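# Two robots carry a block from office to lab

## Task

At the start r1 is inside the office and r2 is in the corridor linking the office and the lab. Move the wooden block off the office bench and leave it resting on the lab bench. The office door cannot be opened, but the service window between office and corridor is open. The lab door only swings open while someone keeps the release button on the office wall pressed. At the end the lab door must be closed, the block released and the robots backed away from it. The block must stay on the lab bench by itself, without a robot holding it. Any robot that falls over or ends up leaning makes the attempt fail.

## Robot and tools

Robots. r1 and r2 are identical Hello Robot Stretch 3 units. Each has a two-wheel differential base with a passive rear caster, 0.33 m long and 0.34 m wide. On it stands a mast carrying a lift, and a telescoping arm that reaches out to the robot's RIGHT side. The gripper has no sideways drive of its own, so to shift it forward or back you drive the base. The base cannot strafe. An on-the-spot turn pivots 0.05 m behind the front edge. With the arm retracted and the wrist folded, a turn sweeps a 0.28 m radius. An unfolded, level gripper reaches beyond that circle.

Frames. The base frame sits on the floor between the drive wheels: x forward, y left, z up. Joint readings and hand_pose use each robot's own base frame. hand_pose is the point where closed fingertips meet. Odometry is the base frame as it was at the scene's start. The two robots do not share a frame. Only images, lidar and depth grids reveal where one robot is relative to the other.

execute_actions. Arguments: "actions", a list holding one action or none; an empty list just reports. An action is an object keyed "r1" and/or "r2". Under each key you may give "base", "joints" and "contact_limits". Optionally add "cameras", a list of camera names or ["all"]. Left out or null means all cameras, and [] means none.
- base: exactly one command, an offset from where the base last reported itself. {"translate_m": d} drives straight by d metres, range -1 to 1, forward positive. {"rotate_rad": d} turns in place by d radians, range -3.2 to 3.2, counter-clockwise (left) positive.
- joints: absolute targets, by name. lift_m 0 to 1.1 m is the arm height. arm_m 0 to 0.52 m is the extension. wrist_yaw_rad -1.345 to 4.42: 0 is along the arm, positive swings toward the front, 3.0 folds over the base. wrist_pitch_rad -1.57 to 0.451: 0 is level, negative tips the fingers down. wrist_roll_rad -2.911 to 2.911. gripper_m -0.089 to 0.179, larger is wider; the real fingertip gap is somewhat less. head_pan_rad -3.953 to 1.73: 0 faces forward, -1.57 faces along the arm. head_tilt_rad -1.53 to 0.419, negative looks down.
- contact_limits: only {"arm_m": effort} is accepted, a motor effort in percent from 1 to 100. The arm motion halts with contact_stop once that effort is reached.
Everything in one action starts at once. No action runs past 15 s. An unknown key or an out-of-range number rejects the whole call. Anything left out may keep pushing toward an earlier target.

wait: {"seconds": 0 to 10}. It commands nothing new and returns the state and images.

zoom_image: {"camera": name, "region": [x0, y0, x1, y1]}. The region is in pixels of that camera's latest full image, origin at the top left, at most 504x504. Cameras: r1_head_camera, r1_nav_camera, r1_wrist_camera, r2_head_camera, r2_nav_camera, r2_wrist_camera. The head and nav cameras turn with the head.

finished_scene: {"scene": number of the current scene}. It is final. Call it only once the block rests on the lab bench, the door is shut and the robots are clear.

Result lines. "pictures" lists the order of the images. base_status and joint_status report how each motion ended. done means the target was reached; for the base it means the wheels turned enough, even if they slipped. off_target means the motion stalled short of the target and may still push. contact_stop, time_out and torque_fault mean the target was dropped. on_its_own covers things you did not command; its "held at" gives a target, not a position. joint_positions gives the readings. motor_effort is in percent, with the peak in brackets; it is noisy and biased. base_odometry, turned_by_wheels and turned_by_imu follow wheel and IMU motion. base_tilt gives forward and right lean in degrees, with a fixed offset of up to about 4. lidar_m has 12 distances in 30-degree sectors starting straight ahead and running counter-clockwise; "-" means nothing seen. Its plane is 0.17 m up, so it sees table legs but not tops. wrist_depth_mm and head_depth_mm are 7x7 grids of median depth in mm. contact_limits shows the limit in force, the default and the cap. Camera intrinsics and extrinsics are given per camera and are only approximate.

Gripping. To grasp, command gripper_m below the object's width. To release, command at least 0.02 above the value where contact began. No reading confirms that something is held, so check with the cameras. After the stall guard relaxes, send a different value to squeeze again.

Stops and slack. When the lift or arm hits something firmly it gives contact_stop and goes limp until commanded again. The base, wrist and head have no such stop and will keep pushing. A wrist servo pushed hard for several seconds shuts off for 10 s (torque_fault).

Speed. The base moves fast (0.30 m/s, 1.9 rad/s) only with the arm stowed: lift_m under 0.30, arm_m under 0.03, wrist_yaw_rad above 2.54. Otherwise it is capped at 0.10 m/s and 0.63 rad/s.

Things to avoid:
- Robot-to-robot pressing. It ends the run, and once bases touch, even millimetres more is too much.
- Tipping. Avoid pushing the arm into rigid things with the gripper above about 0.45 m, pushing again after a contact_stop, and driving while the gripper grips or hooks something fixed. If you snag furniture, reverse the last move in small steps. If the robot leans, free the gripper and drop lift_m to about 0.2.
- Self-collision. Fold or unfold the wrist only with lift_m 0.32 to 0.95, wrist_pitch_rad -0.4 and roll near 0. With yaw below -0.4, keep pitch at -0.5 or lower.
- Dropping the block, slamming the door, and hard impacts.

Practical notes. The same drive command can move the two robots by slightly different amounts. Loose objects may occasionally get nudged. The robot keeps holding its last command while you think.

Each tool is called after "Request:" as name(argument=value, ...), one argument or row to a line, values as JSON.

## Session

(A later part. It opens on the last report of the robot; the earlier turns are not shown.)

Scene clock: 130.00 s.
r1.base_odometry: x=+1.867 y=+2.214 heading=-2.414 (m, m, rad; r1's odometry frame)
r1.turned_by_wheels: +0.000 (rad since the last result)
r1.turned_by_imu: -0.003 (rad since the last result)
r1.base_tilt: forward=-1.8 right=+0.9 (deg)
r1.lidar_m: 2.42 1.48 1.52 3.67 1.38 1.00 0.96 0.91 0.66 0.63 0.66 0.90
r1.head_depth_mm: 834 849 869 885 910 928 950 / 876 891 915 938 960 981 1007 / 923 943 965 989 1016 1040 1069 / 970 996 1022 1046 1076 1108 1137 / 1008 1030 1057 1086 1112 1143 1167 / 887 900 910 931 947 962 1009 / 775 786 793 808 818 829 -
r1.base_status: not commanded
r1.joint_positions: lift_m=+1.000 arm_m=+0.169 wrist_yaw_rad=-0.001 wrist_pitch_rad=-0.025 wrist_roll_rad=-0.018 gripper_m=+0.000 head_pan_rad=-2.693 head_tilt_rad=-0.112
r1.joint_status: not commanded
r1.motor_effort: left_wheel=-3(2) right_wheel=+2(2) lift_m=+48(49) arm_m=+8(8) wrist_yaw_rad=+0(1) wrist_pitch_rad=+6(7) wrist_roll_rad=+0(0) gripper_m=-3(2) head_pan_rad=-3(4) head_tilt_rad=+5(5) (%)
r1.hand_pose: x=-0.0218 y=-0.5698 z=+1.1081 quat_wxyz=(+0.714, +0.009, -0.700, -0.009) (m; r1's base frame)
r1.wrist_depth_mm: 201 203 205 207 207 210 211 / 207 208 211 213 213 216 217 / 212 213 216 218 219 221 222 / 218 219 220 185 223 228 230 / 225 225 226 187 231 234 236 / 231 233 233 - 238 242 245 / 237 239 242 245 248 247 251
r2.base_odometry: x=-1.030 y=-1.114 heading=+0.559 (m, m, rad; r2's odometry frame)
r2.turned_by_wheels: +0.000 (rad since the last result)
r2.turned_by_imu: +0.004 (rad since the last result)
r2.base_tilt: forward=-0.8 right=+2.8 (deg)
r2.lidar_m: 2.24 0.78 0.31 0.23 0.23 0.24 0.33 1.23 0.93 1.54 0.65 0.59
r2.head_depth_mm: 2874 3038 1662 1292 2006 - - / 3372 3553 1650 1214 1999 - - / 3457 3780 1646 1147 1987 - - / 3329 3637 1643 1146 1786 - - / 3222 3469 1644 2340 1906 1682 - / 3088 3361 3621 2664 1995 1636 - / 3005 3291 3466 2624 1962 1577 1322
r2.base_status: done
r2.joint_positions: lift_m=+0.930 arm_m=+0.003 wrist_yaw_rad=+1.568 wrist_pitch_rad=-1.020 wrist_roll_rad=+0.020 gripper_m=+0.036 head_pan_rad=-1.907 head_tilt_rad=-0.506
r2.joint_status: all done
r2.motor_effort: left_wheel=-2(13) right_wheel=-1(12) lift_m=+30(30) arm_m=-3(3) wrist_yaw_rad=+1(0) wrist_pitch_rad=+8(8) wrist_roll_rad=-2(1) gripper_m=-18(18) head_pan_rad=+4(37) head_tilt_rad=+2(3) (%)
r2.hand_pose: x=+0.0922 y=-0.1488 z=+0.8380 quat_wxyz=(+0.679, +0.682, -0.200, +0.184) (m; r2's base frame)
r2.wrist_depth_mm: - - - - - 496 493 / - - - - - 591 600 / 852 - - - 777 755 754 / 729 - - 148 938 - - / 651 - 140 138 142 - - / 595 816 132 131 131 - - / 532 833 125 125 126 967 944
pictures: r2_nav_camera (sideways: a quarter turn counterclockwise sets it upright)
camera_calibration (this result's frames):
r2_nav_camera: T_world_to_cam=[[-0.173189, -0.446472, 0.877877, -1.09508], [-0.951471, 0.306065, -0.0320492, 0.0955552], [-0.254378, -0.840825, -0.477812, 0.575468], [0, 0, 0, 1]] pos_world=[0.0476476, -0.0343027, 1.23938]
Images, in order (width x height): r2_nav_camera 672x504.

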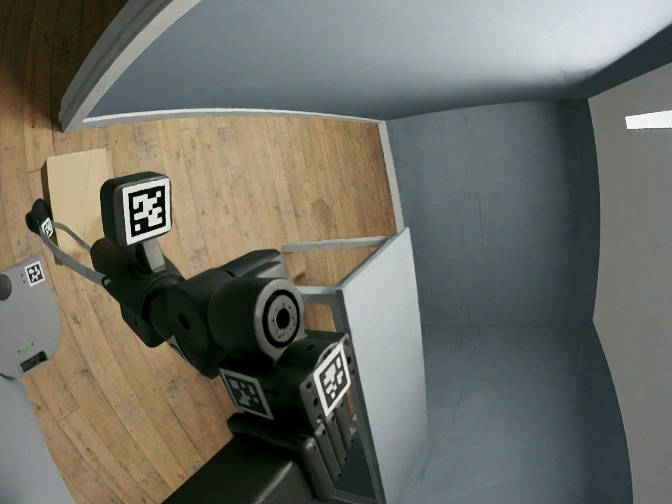

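Request:
execute_actions(
  actions=[
    {"r2":{"base":{"rotate_rad":0.45},"joints":{"wrist_yaw_rad":0,"lift_m":0.95}}},
  ],
  cameras=[],
)

Request:
execute_actions(
  actions=[
    {"r2":{"base":{"translate_m":-0.7},"joints":{"arm_m":0.25,"head_pan_rad":-0.6}}},
  ],
  cameras=[],
)

Request:
execute_actions(
  actions=[
    {"r1":{"joints":{"arm_m":0.02}},"r2":{"base":{"rotate_rad":-0.4},"joints":{"arm_m":0.48}}},
  ],
  cameras=["r2_nav_camera","r2_wrist_camera"],
)

Scene clock: 132.10 s.
r1.base_odometry: x=+1.867 y=+2.214 heading=-2.414 (m, m, rad; r1's odometry frame)
r1.turned_by_wheels: +0.000 (rad since the last result)
r1.turned_by_imu: +0.000 (rad since the last result)
r1.base_tilt: forward=-1.8 right=+1.0 (deg)
r1.lidar_m: 2.41 1.48 1.52 3.67 1.38 1.00 0.96 0.90 0.66 0.64 0.66 0.90
r1.head_depth_mm: 832 851 868 892 907 930 955 / 876 893 915 938 962 980 1012 / 919 941 964 989 1015 1041 1070 / 973 994 1021 1046 1081 1103 1131 / 1009 1031 1059 1087 1117 1133 1163 / 888 903 914 929 943 963 1013 / 774 782 796 807 819 832 -
r1.base_status: not commanded
r1.joint_positions: lift_m=+1.000 arm_m=+0.169 wrist_yaw_rad=-0.001 wrist_pitch_rad=-0.025 wrist_roll_rad=-0.018 gripper_m=+0.000 head_pan_rad=-2.693 head_tilt_rad=-0.112
r1.joint_status: not commanded
r1.motor_effort: left_wheel=-3(3) right_wheel=+2(2) lift_m=+48(49) arm_m=+8(7) wrist_yaw_rad=+1(1) wrist_pitch_rad=+7(6) wrist_roll_rad=+0(0) gripper_m=-3(3) head_pan_rad=-5(4) head_tilt_rad=+5(5) (%)
r1.hand_pose: x=-0.0218 y=-0.5698 z=+1.1081 quat_wxyz=(+0.714, +0.009, -0.700, -0.009) (m; r1's base frame)
r1.wrist_depth_mm: 202 203 205 207 208 210 212 / 207 209 210 212 213 216 218 / 212 214 215 218 218 223 223 / 218 219 219 185 224 229 230 / 225 225 225 188 232 233 235 / 231 233 233 - 238 241 243 / 237 239 243 244 245 249 252
r2.base_odometry: x=-1.030 y=-1.114 heading=+1.009 (m, m, rad; r2's odometry frame)
r2.turned_by_wheels: +0.450 (rad since the last result)
r2.turned_by_imu: +0.454 (rad since the last result)
r2.base_tilt: forward=-0.9 right=+2.9 (deg)
r2.lidar_m: 1.78 0.29 0.20 0.18 0.19 0.24 1.34 0.92 1.54 0.71 0.58 2.25
r2.head_depth_mm: 3049 3311 3521 1697 2070 - - / 3080 3374 3581 2680 2081 - - / 3077 3386 3646 2651 2073 - - / 3126 3390 3641 2685 2080 - - / 2253 2388 2505 2438 1983 1674 - / 1472 1521 1572 1638 1680 1619 - / 1094 1119 1158 1187 1211 1232 1192
r2.base_status: done
r2.joint_positions: lift_m=+0.950 arm_m=+0.003 wrist_yaw_rad=+0.002 wrist_pitch_rad=-1.020 wrist_roll_rad=+0.020 gripper_m=+0.036 head_pan_rad=-1.907 head_tilt_rad=-0.505
r2.joint_status: all done
r2.motor_effort: left_wheel=-4(8) right_wheel=+0(7) lift_m=+49(48) arm_m=-2(3) wrist_yaw_rad=-3(5) wrist_pitch_rad=+9(8) wrist_roll_rad=-1(1) gripper_m=-18(17) head_pan_rad=+3(4) head_tilt_rad=+1(1) (%)
r2.hand_pose: x=-0.0214 y=-0.2618 z=+0.8574 quat_wxyz=(+0.611, +0.343, -0.622, -0.348) (m; r2's base frame)
r2.wrist_depth_mm: 416 443 631 - - - - / - 499 720 - - - - / - 681 709 - - - - / - - 716 147 - - 993 / - - 141 139 142 - - / 999 993 132 132 131 - - / 935 959 126 125 126 962 957
pictures: none
No camera images: the call's "cameras" was empty. Leave "cameras" out to get every camera's image.

Scene clock: 140.03 s.
r1.base_odometry: x=+1.867 y=+2.214 heading=-2.414 (m, m, rad; r1's odometry frame)
r1.turned_by_wheels: +0.000 (rad since the last result)
r1.turned_by_imu: -0.002 (rad since the last result)
r1.base_tilt: forward=-1.8 right=+1.0 (deg)
r1.lidar_m: 2.41 1.48 1.53 3.68 1.38 1.00 0.97 0.91 0.66 0.63 0.66 0.90
r1.head_depth_mm: 835 852 869 888 908 930 951 / 874 894 918 937 959 988 1008 / 920 941 970 986 1015 1040 1073 / 968 995 1020 1048 1077 1106 1135 / 1011 1031 1059 1083 1107 1144 1167 / 885 899 914 929 949 967 1016 / 774 785 795 807 821 831 -
r1.base_status: not commanded
r1.joint_positions: lift_m=+1.000 arm_m=+0.169 wrist_yaw_rad=-0.001 wrist_pitch_rad=-0.025 wrist_roll_rad=-0.018 gripper_m=+0.000 head_pan_rad=-2.693 head_tilt_rad=-0.112
r1.joint_status: not commanded
r1.motor_effort: left_wheel=-3(2) right_wheel=+2(2) lift_m=+49(49) arm_m=+7(8) wrist_yaw_rad=+1(1) wrist_pitch_rad=+6(7) wrist_roll_rad=+0(0) gripper_m=-2(2) head_pan_rad=-4(4) head_tilt_rad=+5(5) (%)
r1.hand_pose: x=-0.0218 y=-0.5698 z=+1.1081 quat_wxyz=(+0.714, +0.009, -0.700, -0.009) (m; r1's base frame)
r1.wrist_depth_mm: 203 203 206 206 210 211 211 / 207 208 210 211 214 215 216 / 212 214 215 218 219 221 224 / 218 219 220 185 225 229 229 / 224 226 226 187 231 235 236 / 231 233 233 - 238 241 243 / 238 240 243 245 247 248 250
r2.base_odometry: x=-1.403 y=-1.706 heading=+1.009 (m, m, rad; r2's odometry frame)
r2.turned_by_wheels: +0.000 (rad since the last result)
r2.turned_by_imu: +0.005 (rad since the last result)
r2.base_tilt: forward=-0.9 right=+2.9 (deg)
r2.lidar_m: 1.11 1.45 1.47 1.50 1.51 1.42 0.86 0.59 0.56 0.57 1.15 1.08
r2.head_depth_mm: 978 1064 1180 1315 1490 1591 1326 / 957 1050 1156 1289 1450 1559 1322 / 942 1029 1125 1257 1405 1545 1315 / 926 1010 1115 1222 1381 1506 1326 / 905 987 1075 1193 1336 1491 1312 / 890 956 1042 1167 1310 1459 1319 / 884 956 1043 1152 1276 1441 1313
r2.base_status: done
r2.joint_positions: lift_m=+0.950 arm_m=+0.250 wrist_yaw_rad=+0.000 wrist_pitch_rad=-1.020 wrist_roll_rad=+0.020 gripper_m=+0.036 head_pan_rad=-0.607 head_tilt_rad=-0.505
r2.joint_status: all done
r2.motor_effort: left_wheel=-3(10) right_wheel=+3(6) lift_m=+49(49) arm_m=+3(3) wrist_yaw_rad=-1(2) wrist_pitch_rad=+8(8) wrist_roll_rad=-1(1) gripper_m=-17(17) head_pan_rad=+4(39) head_tilt_rad=+3(3) (%)
r2.hand_pose: x=-0.0216 y=-0.5082 z=+0.8574 quat_wxyz=(+0.611, +0.342, -0.623, -0.349) (m; r2's base frame)
r2.wrist_depth_mm: 846 - - - 362 361 362 / 912 - - 328 328 330 334 / 964 - - 304 306 308 312 / - - - 147 278 286 288 / - - 141 139 142 267 268 / 986 - 132 131 131 255 253 / 940 930 126 125 126 954 249
pictures: none
No camera images: the call's "cameras" was empty. Leave "cameras" out to get every camera's image.

Scene clock: 142.97 s.
r1.base_odometry: x=+1.867 y=+2.214 heading=-2.413 (m, m, rad; r1's odometry frame)
r1.turned_by_wheels: +0.000 (rad since the last result)
r1.turned_by_imu: -0.001 (rad since the last result)
r1.base_tilt: forward=-1.8 right=+1.0 (deg)
r1.lidar_m: 2.42 1.48 1.52 3.67 1.38 1.00 0.96 0.91 0.66 0.64 0.66 0.90
r1.head_depth_mm: 833 853 869 888 910 932 955 / 876 896 910 944 959 987 1012 / 922 942 966 988 1018 1041 1073 / 971 997 1021 1047 1073 1106 1137 / 1006 1029 1059 1085 1116 1138 1169 / 886 897 915 927 943 964 1011 / 774 785 793 805 815 830 -
r1.base_status: not commanded
r1.joint_positions: lift_m=+1.000 arm_m=+0.020 wrist_yaw_rad=-0.001 wrist_pitch_rad=-0.024 wrist_roll_rad=-0.018 gripper_m=+0.000 head_pan_rad=-2.693 head_tilt_rad=-0.112
r1.joint_status: all done
r1.motor_effort: left_wheel=-2(2) right_wheel=+2(2) lift_m=+49(48) arm_m=-3(8) wrist_yaw_rad=+0(1) wrist_pitch_rad=+6(6) wrist_roll_rad=+0(0) gripper_m=-2(2) head_pan_rad=-3(3) head_tilt_rad=+4(5) (%)
r1.hand_pose: x=-0.0218 y=-0.4208 z=+1.1082 quat_wxyz=(+0.714, +0.008, -0.700, -0.009) (m; r1's base frame)
r1.wrist_depth_mm: 339 338 345 349 352 349 357 / 346 351 352 355 361 365 364 / 355 355 362 361 365 372 375 / 367 369 370 333 374 378 383 / 376 376 381 338 388 392 400 / 384 391 390 - 401 403 410 / 398 400 402 410 410 422 419
r2.base_odometry: x=-1.403 y=-1.706 heading=+0.609 (m, m, rad; r2's odometry frame)
r2.turned_by_wheels: -0.400 (rad since the last result)
r2.turned_by_imu: -0.403 (rad since the last result)
r2.base_tilt: forward=-0.8 right=+3.1 (deg)
r2.lidar_m: 1.08 1.15 1.51 1.47 1.55 1.46 1.43 0.76 0.57 0.56 0.59 1.12
r2.head_depth_mm: 1345 1495 1678 1929 2012 1599 1325 / 1252 1380 1546 1752 1916 1595 1331 / 1169 1287 1418 1584 1795 1601 1322 / 1104 1197 1313 1461 1643 1585 1321 / 1035 1122 1231 1352 1501 1571 1319 / 979 1056 1151 1256 1380 1500 1318 / 932 996 1081 1173 1284 1421 1317
r2.base_status: done
r2.joint_positions: lift_m=+0.950 arm_m=+0.480 wrist_yaw_rad=+0.000 wrist_pitch_rad=-1.020 wrist_roll_rad=+0.020 gripper_m=+0.036 head_pan_rad=-0.607 head_tilt_rad=-0.505
r2.joint_status: all done
r2.motor_effort: left_wheel=+2(8) right_wheel=-2(9) lift_m=+49(49) arm_m=+3(3) wrist_yaw_rad=-1(1) wrist_pitch_rad=+8(8) wrist_roll_rad=+0(1) gripper_m=-18(18) head_pan_rad=+3(4) head_tilt_rad=+2(3) (%)
r2.hand_pose: x=-0.0216 y=-0.7382 z=+0.8574 quat_wxyz=(+0.611, +0.342, -0.623, -0.349) (m; r2's base frame)
r2.wrist_depth_mm: - 351 351 354 356 358 365 / 322 325 327 327 329 330 333 / 299 299 299 301 305 306 308 / 279 278 271 147 275 284 287 / 260 262 141 139 142 267 268 / 244 249 132 132 132 250 252 / 232 231 126 125 126 236 238
pictures: r2_nav_camera (sideways: a quarter turn counterclockwise sets it upright), r2_wrist_camera
camera_calibration (this result's frames):
r2_nav_camera: T_world_to_cam=[[0.383271, -0.285817, 0.878301, -1.09903], [-0.549301, -0.835011, -0.0320269, 0.0930729], [0.742544, -0.470176, -0.477035, 0.568375], [0, 0, 0, 1]] pos_world=[0.0503082, 0.0308315, 1.2394]
r2_wrist_camera: T_world_to_cam=[[-0.999885, -0.0139401, 0.0059546, -0.0388656], [-0.0151581, 0.916334, -0.400127, 1.05611], [0.000121389, -0.400171, -0.91644, 0.656563], [0, 0, 0, 1]] pos_world=[-0.0229322, -0.705552, 1.02451]
Images, in order (width x height): r2_nav_camera 672x504, r2_wrist_camera 644x364.

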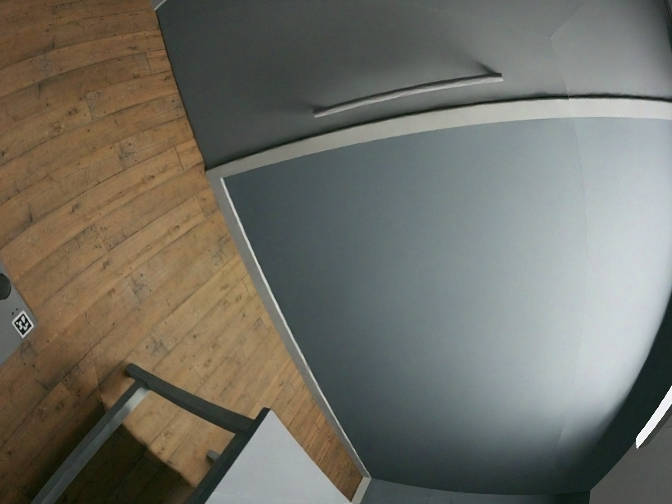

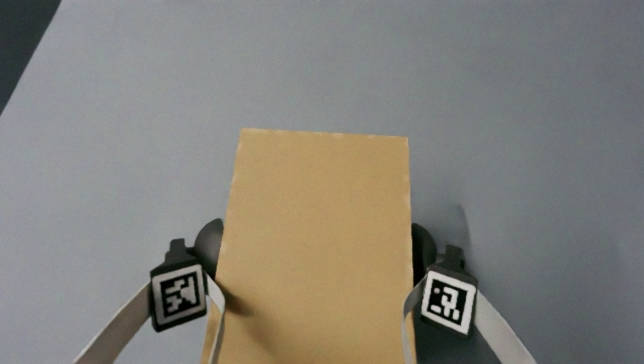

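Request:
execute_actions(
  actions=[
    {"r2":{"joints":{"lift_m":0.887}}},
  ],
  cameras=[],
)

Request:
execute_actions(
  actions=[
    {"r2":{"joints":{"gripper_m":0.14,"head_pan_rad":-1.3}}},
  ],
  cameras=[],
)

Request:
execute_actions(
  actions=[
    {"r2":{"joints":{"arm_m":0.15,"lift_m":0.97}}},
  ],
  cameras=["r2_nav_camera","r2_wrist_camera"],
)

Scene clock: 144.60 s.
r1.base_odometry: x=+1.867 y=+2.214 heading=-2.413 (m, m, rad; r1's odometry frame)
r1.turned_by_wheels: +0.000 (rad since the last result)
r1.turned_by_imu: +0.000 (rad since the last result)
r1.base_tilt: forward=-1.8 right=+1.0 (deg)
r1.lidar_m: 2.42 1.48 1.52 3.68 1.37 1.00 0.96 0.90 0.66 0.64 0.66 0.90
r1.head_depth_mm: 835 853 869 889 911 932 955 / 876 893 919 939 959 985 1011 / 917 944 960 990 1017 1042 1071 / 974 994 1018 1045 1077 1108 1140 / 1008 1029 1056 1089 1109 1136 1173 / 889 897 913 930 945 964 1005 / 772 784 794 804 817 831 -
r1.base_status: not commanded
r1.joint_positions: lift_m=+1.000 arm_m=+0.020 wrist_yaw_rad=-0.001 wrist_pitch_rad=-0.024 wrist_roll_rad=-0.018 gripper_m=+0.000 head_pan_rad=-2.693 head_tilt_rad=-0.112
r1.joint_status: not commanded
r1.motor_effort: left_wheel=-2(1) right_wheel=+2(2) lift_m=+49(49) arm_m=-3(3) wrist_yaw_rad=+1(0) wrist_pitch_rad=+6(6) wrist_roll_rad=+0(0) gripper_m=-3(2) head_pan_rad=-4(4) head_tilt_rad=+5(5) (%)
r1.hand_pose: x=-0.0218 y=-0.4208 z=+1.1082 quat_wxyz=(+0.714, +0.008, -0.700, -0.009) (m; r1's base frame)
r1.wrist_depth_mm: 337 343 343 348 349 352 356 / 348 351 353 356 356 362 364 / 352 361 361 363 369 374 378 / 364 364 371 334 376 381 382 / 378 379 379 342 385 393 395 / 384 390 391 - 399 400 407 / 395 399 409 406 412 412 419
r2.base_odometry: x=-1.403 y=-1.706 heading=+0.609 (m, m, rad; r2's odometry frame)
r2.turned_by_wheels: +0.000 (rad since the last result)
r2.turned_by_imu: +0.000 (rad since the last result)
r2.base_tilt: forward=-0.7 right=+2.7 (deg)
r2.lidar_m: 1.08 1.15 1.50 1.47 1.56 1.46 1.42 0.76 0.57 0.56 0.59 1.12
r2.head_depth_mm: 1350 1496 1676 1937 2006 1608 1319 / 1252 1388 1533 1751 1930 1598 1321 / 1172 1281 1419 1590 1795 1591 1326 / 1103 1204 1319 1469 1642 1584 1322 / 1037 1122 1227 1348 1499 1572 1325 / 981 1058 1148 1257 1381 1500 1321 / 929 996 1082 1177 1284 1424 1315
r2.base_status: not commanded
r2.joint_positions: lift_m=+0.888 arm_m=+0.480 wrist_yaw_rad=+0.000 wrist_pitch_rad=-1.008 wrist_roll_rad=+0.020 gripper_m=+0.036 head_pan_rad=-0.607 head_tilt_rad=-0.505
r2.joint_status: all done
r2.motor_effort: left_wheel=+1(0) right_wheel=-1(2) lift_m=+21(46) arm_m=+3(3) wrist_yaw_rad=+0(1) wrist_pitch_rad=+4(8) wrist_roll_rad=-1(1) gripper_m=-18(17) head_pan_rad=+4(3) head_tilt_rad=+2(1) (%)
r2.hand_pose: x=-0.0216 y=-0.7411 z=+0.7967 quat_wxyz=(+0.613, +0.338, -0.625, -0.345) (m; r2's base frame)
r2.wrist_depth_mm: 271 273 275 276 277 279 280 / 248 248 251 253 255 256 257 / 229 231 233 233 235 236 237 / 214 215 210 150 213 220 220 / 199 202 142 140 144 205 206 / 187 190 131 132 132 192 192 / 177 176 125 124 126 180 182
pictures: none
No camera images: the call's "cameras" was empty. Leave "cameras" out to get every camera's image.

Scene clock: 146.13 s.
r1.base_odometry: x=+1.867 y=+2.214 heading=-2.413 (m, m, rad; r1's odometry frame)
r1.turned_by_wheels: +0.000 (rad since the last result)
r1.turned_by_imu: +0.000 (rad since the last result)
r1.base_tilt: forward=-1.8 right=+1.0 (deg)
r1.lidar_m: 2.42 1.48 1.53 3.68 1.38 1.00 0.96 0.90 0.66 0.63 0.66 0.90
r1.head_depth_mm: 834 852 872 889 910 929 955 / 875 896 914 932 957 978 1009 / 918 944 965 990 1016 1039 1071 / 970 996 1018 1047 1078 1105 1144 / 1007 1027 1055 1086 1113 1141 1175 / 890 899 915 928 944 960 1005 / 775 779 794 804 815 830 -
r1.base_status: not commanded
r1.joint_positions: lift_m=+1.000 arm_m=+0.020 wrist_yaw_rad=-0.001 wrist_pitch_rad=-0.024 wrist_roll_rad=-0.018 gripper_m=+0.000 head_pan_rad=-2.693 head_tilt_rad=-0.112
r1.joint_status: not commanded
r1.motor_effort: left_wheel=-2(1) right_wheel=+3(2) lift_m=+49(49) arm_m=-3(3) wrist_yaw_rad=+1(1) wrist_pitch_rad=+6(6) wrist_roll_rad=-1(0) gripper_m=-3(2) head_pan_rad=-4(4) head_tilt_rad=+5(5) (%)
r1.hand_pose: x=-0.0218 y=-0.4208 z=+1.1082 quat_wxyz=(+0.714, +0.008, -0.700, -0.009) (m; r1's base frame)
r1.wrist_depth_mm: 338 341 344 349 350 351 354 / 345 351 352 356 358 363 361 / 356 359 356 361 369 371 374 / 365 368 371 330 376 383 383 / 376 377 378 341 389 393 395 / 383 388 389 - 400 409 409 / 394 401 402 413 413 413 419
r2.base_odometry: x=-1.403 y=-1.706 heading=+0.609 (m, m, rad; r2's odometry frame)
r2.turned_by_wheels: +0.000 (rad since the last result)
r2.turned_by_imu: +0.000 (rad since the last result)
r2.base_tilt: forward=-0.7 right=+3.0 (deg)
r2.lidar_m: 1.08 1.15 1.50 1.47 1.55 1.46 1.42 0.75 0.57 0.56 0.59 1.12
r2.head_depth_mm: 2731 2952 3176 1006 796 698 1324 / 2822 3060 3319 1155 774 718 1328 / 2903 3101 3386 1098 822 758 1314 / 2996 3243 3453 1154 817 1467 1327 / 2469 2632 2844 2646 818 843 1025 / 1989 2106 2256 2304 1976 1582 1316 / 1659 1742 1843 1943 1906 1576 1318
r2.base_status: not commanded
r2.joint_positions: lift_m=+0.887 arm_m=+0.480 wrist_yaw_rad=+0.000 wrist_pitch_rad=-1.005 wrist_roll_rad=+0.020 gripper_m=+0.140 head_pan_rad=-1.293 head_tilt_rad=-0.505
r2.joint_status: all done
r2.motor_effort: left_wheel=+1(1) right_wheel=-2(1) lift_m=+26(26) arm_m=+3(3) wrist_yaw_rad=-1(1) wrist_pitch_rad=+3(3) wrist_roll_rad=-1(1) gripper_m=+0(81) head_pan_rad=-3(37) head_tilt_rad=+1(2) (%)
r2.hand_pose: x=-0.0216 y=-0.7416 z=+0.7968 quat_wxyz=(+0.614, +0.337, -0.625, -0.344) (m; r2's base frame)
r2.wrist_depth_mm: 269 272 274 275 278 280 281 / 248 249 250 253 254 255 256 / 229 230 231 233 235 235 236 / 213 214 209 150 212 220 221 / 200 203 143 140 198 205 207 / 187 - 132 131 135 193 192 / 177 176 124 123 126 178 181
pictures: none
No camera images: the call's "cameras" was empty. Leave "cameras" out to get every camera's image.

Scene clock: 149.77 s.
r1.base_odometry: x=+1.867 y=+2.214 heading=-2.413 (m, m, rad; r1's odometry frame)
r1.turned_by_wheels: +0.000 (rad since the last result)
r1.turned_by_imu: -0.001 (rad since the last result)
r1.base_tilt: forward=-1.8 right=+1.0 (deg)
r1.lidar_m: 2.42 1.48 1.53 3.67 1.38 1.00 0.96 0.91 0.66 0.64 0.66 0.90
r1.head_depth_mm: 833 853 868 887 910 927 954 / 877 894 915 934 961 982 1006 / 921 943 963 989 1012 1039 1068 / 971 994 1023 1054 1081 1106 1134 / 1007 1030 1057 1081 1112 1137 1165 / 886 899 918 927 946 959 1008 / 773 782 793 806 819 832 -
r1.base_status: not commanded
r1.joint_positions: lift_m=+1.000 arm_m=+0.020 wrist_yaw_rad=-0.001 wrist_pitch_rad=-0.024 wrist_roll_rad=-0.018 gripper_m=+0.000 head_pan_rad=-2.693 head_tilt_rad=-0.112
r1.joint_status: not commanded
r1.motor_effort: left_wheel=-2(2) right_wheel=+2(1) lift_m=+49(48) arm_m=-3(3) wrist_yaw_rad=+1(0) wrist_pitch_rad=+7(6) wrist_roll_rad=+0(0) gripper_m=-2(2) head_pan_rad=-3(4) head_tilt_rad=+5(5) (%)
r1.hand_pose: x=-0.0218 y=-0.4208 z=+1.1082 quat_wxyz=(+0.714, +0.008, -0.700, -0.009) (m; r1's base frame)
r1.wrist_depth_mm: 338 340 344 345 350 350 354 / 349 349 349 355 358 362 363 / 361 357 360 363 367 373 377 / 362 369 369 329 376 383 386 / 372 378 382 345 394 390 396 / 385 387 390 - 399 404 407 / 395 397 405 408 414 415 425
r2.base_odometry: x=-1.403 y=-1.706 heading=+0.609 (m, m, rad; r2's odometry frame)
r2.turned_by_wheels: +0.000 (rad since the last result)
r2.turned_by_imu: +0.000 (rad since the last result)
r2.base_tilt: forward=-0.9 right=+2.7 (deg)
r2.lidar_m: 1.08 1.15 1.51 1.47 1.55 1.46 1.43 0.75 0.57 0.56 0.59 1.12
r2.head_depth_mm: 2732 2929 3236 1230 - - 1326 / 2814 3054 3322 1101 790 1466 1325 / 2912 3162 3418 1097 824 1464 1327 / 2928 3220 3489 1146 822 1454 1322 / 2442 2623 2831 2649 817 844 1025 / 1995 2103 2249 2339 1979 1581 1315 / 1683 1746 1848 1940 1911 1579 1320
r2.base_status: not commanded
r2.joint_positions: lift_m=+0.970 arm_m=+0.150 wrist_yaw_rad=+0.000 wrist_pitch_rad=-1.006 wrist_roll_rad=+0.020 gripper_m=+0.140 head_pan_rad=-1.293 head_tilt_rad=-0.505
r2.joint_status: all done
r2.motor_effort: left_wheel=+1(1) right_wheel=-2(1) lift_m=+47(50) arm_m=-3(5) wrist_yaw_rad=-1(1) wrist_pitch_rad=+3(3) wrist_roll_rad=-1(1) gripper_m=+0(0) head_pan_rad=-3(3) head_tilt_rad=+2(3) (%)
r2.hand_pose: x=-0.0216 y=-0.4120 z=+0.8790 quat_wxyz=(+0.613, +0.338, -0.625, -0.345) (m; r2's base frame)
r2.wrist_depth_mm: - 387 389 357 396 400 402 / 359 353 359 363 363 366 363 / 332 329 330 333 335 337 337 / - 559 - - - 334 322 / - - - - - - - / - - - - - - - / 967 960 969 960 968 981 -
pictures: r2_nav_camera (sideways: a quarter turn counterclockwise sets it upright), r2_wrist_camera
camera_calibration (this result's frames):
r2_nav_camera: T_world_to_cam=[[0.115571, -0.46393, 0.878301, -1.0974], [-0.953944, -0.298272, -0.0320269, 0.0955413], [0.276831, -0.834148, -0.477034, 0.571216], [0, 0, 0, 1]] pos_world=[0.0598382, -0.00414061, 1.2394]
r2_wrist_camera: T_world_to_cam=[[-0.999885, -0.0138656, 0.00614342, -0.0345807], [-0.0151651, 0.910857, -0.412442, 0.774346], [0.000122959, -0.412488, -0.910963, 0.79704], [0, 0, 0, 1]] pos_world=[-0.0229317, -0.377029, 1.04566]
Images, in order (width x height): r2_nav_camera 672x504, r2_wrist_camera 644x364.

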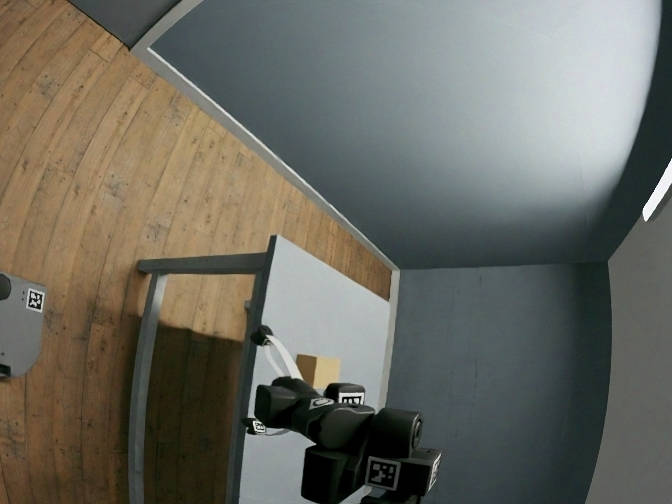

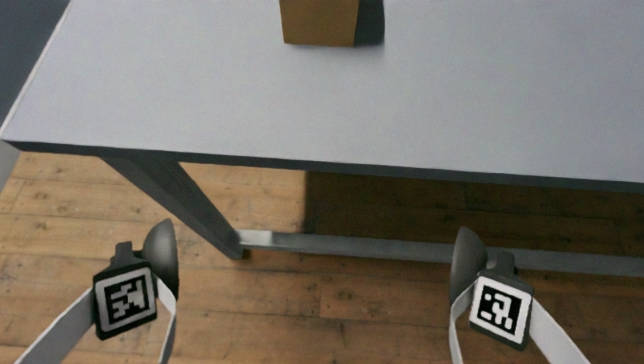

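Request:
finished_scene(
  scene=2,
)

The scene is finished: the task was done.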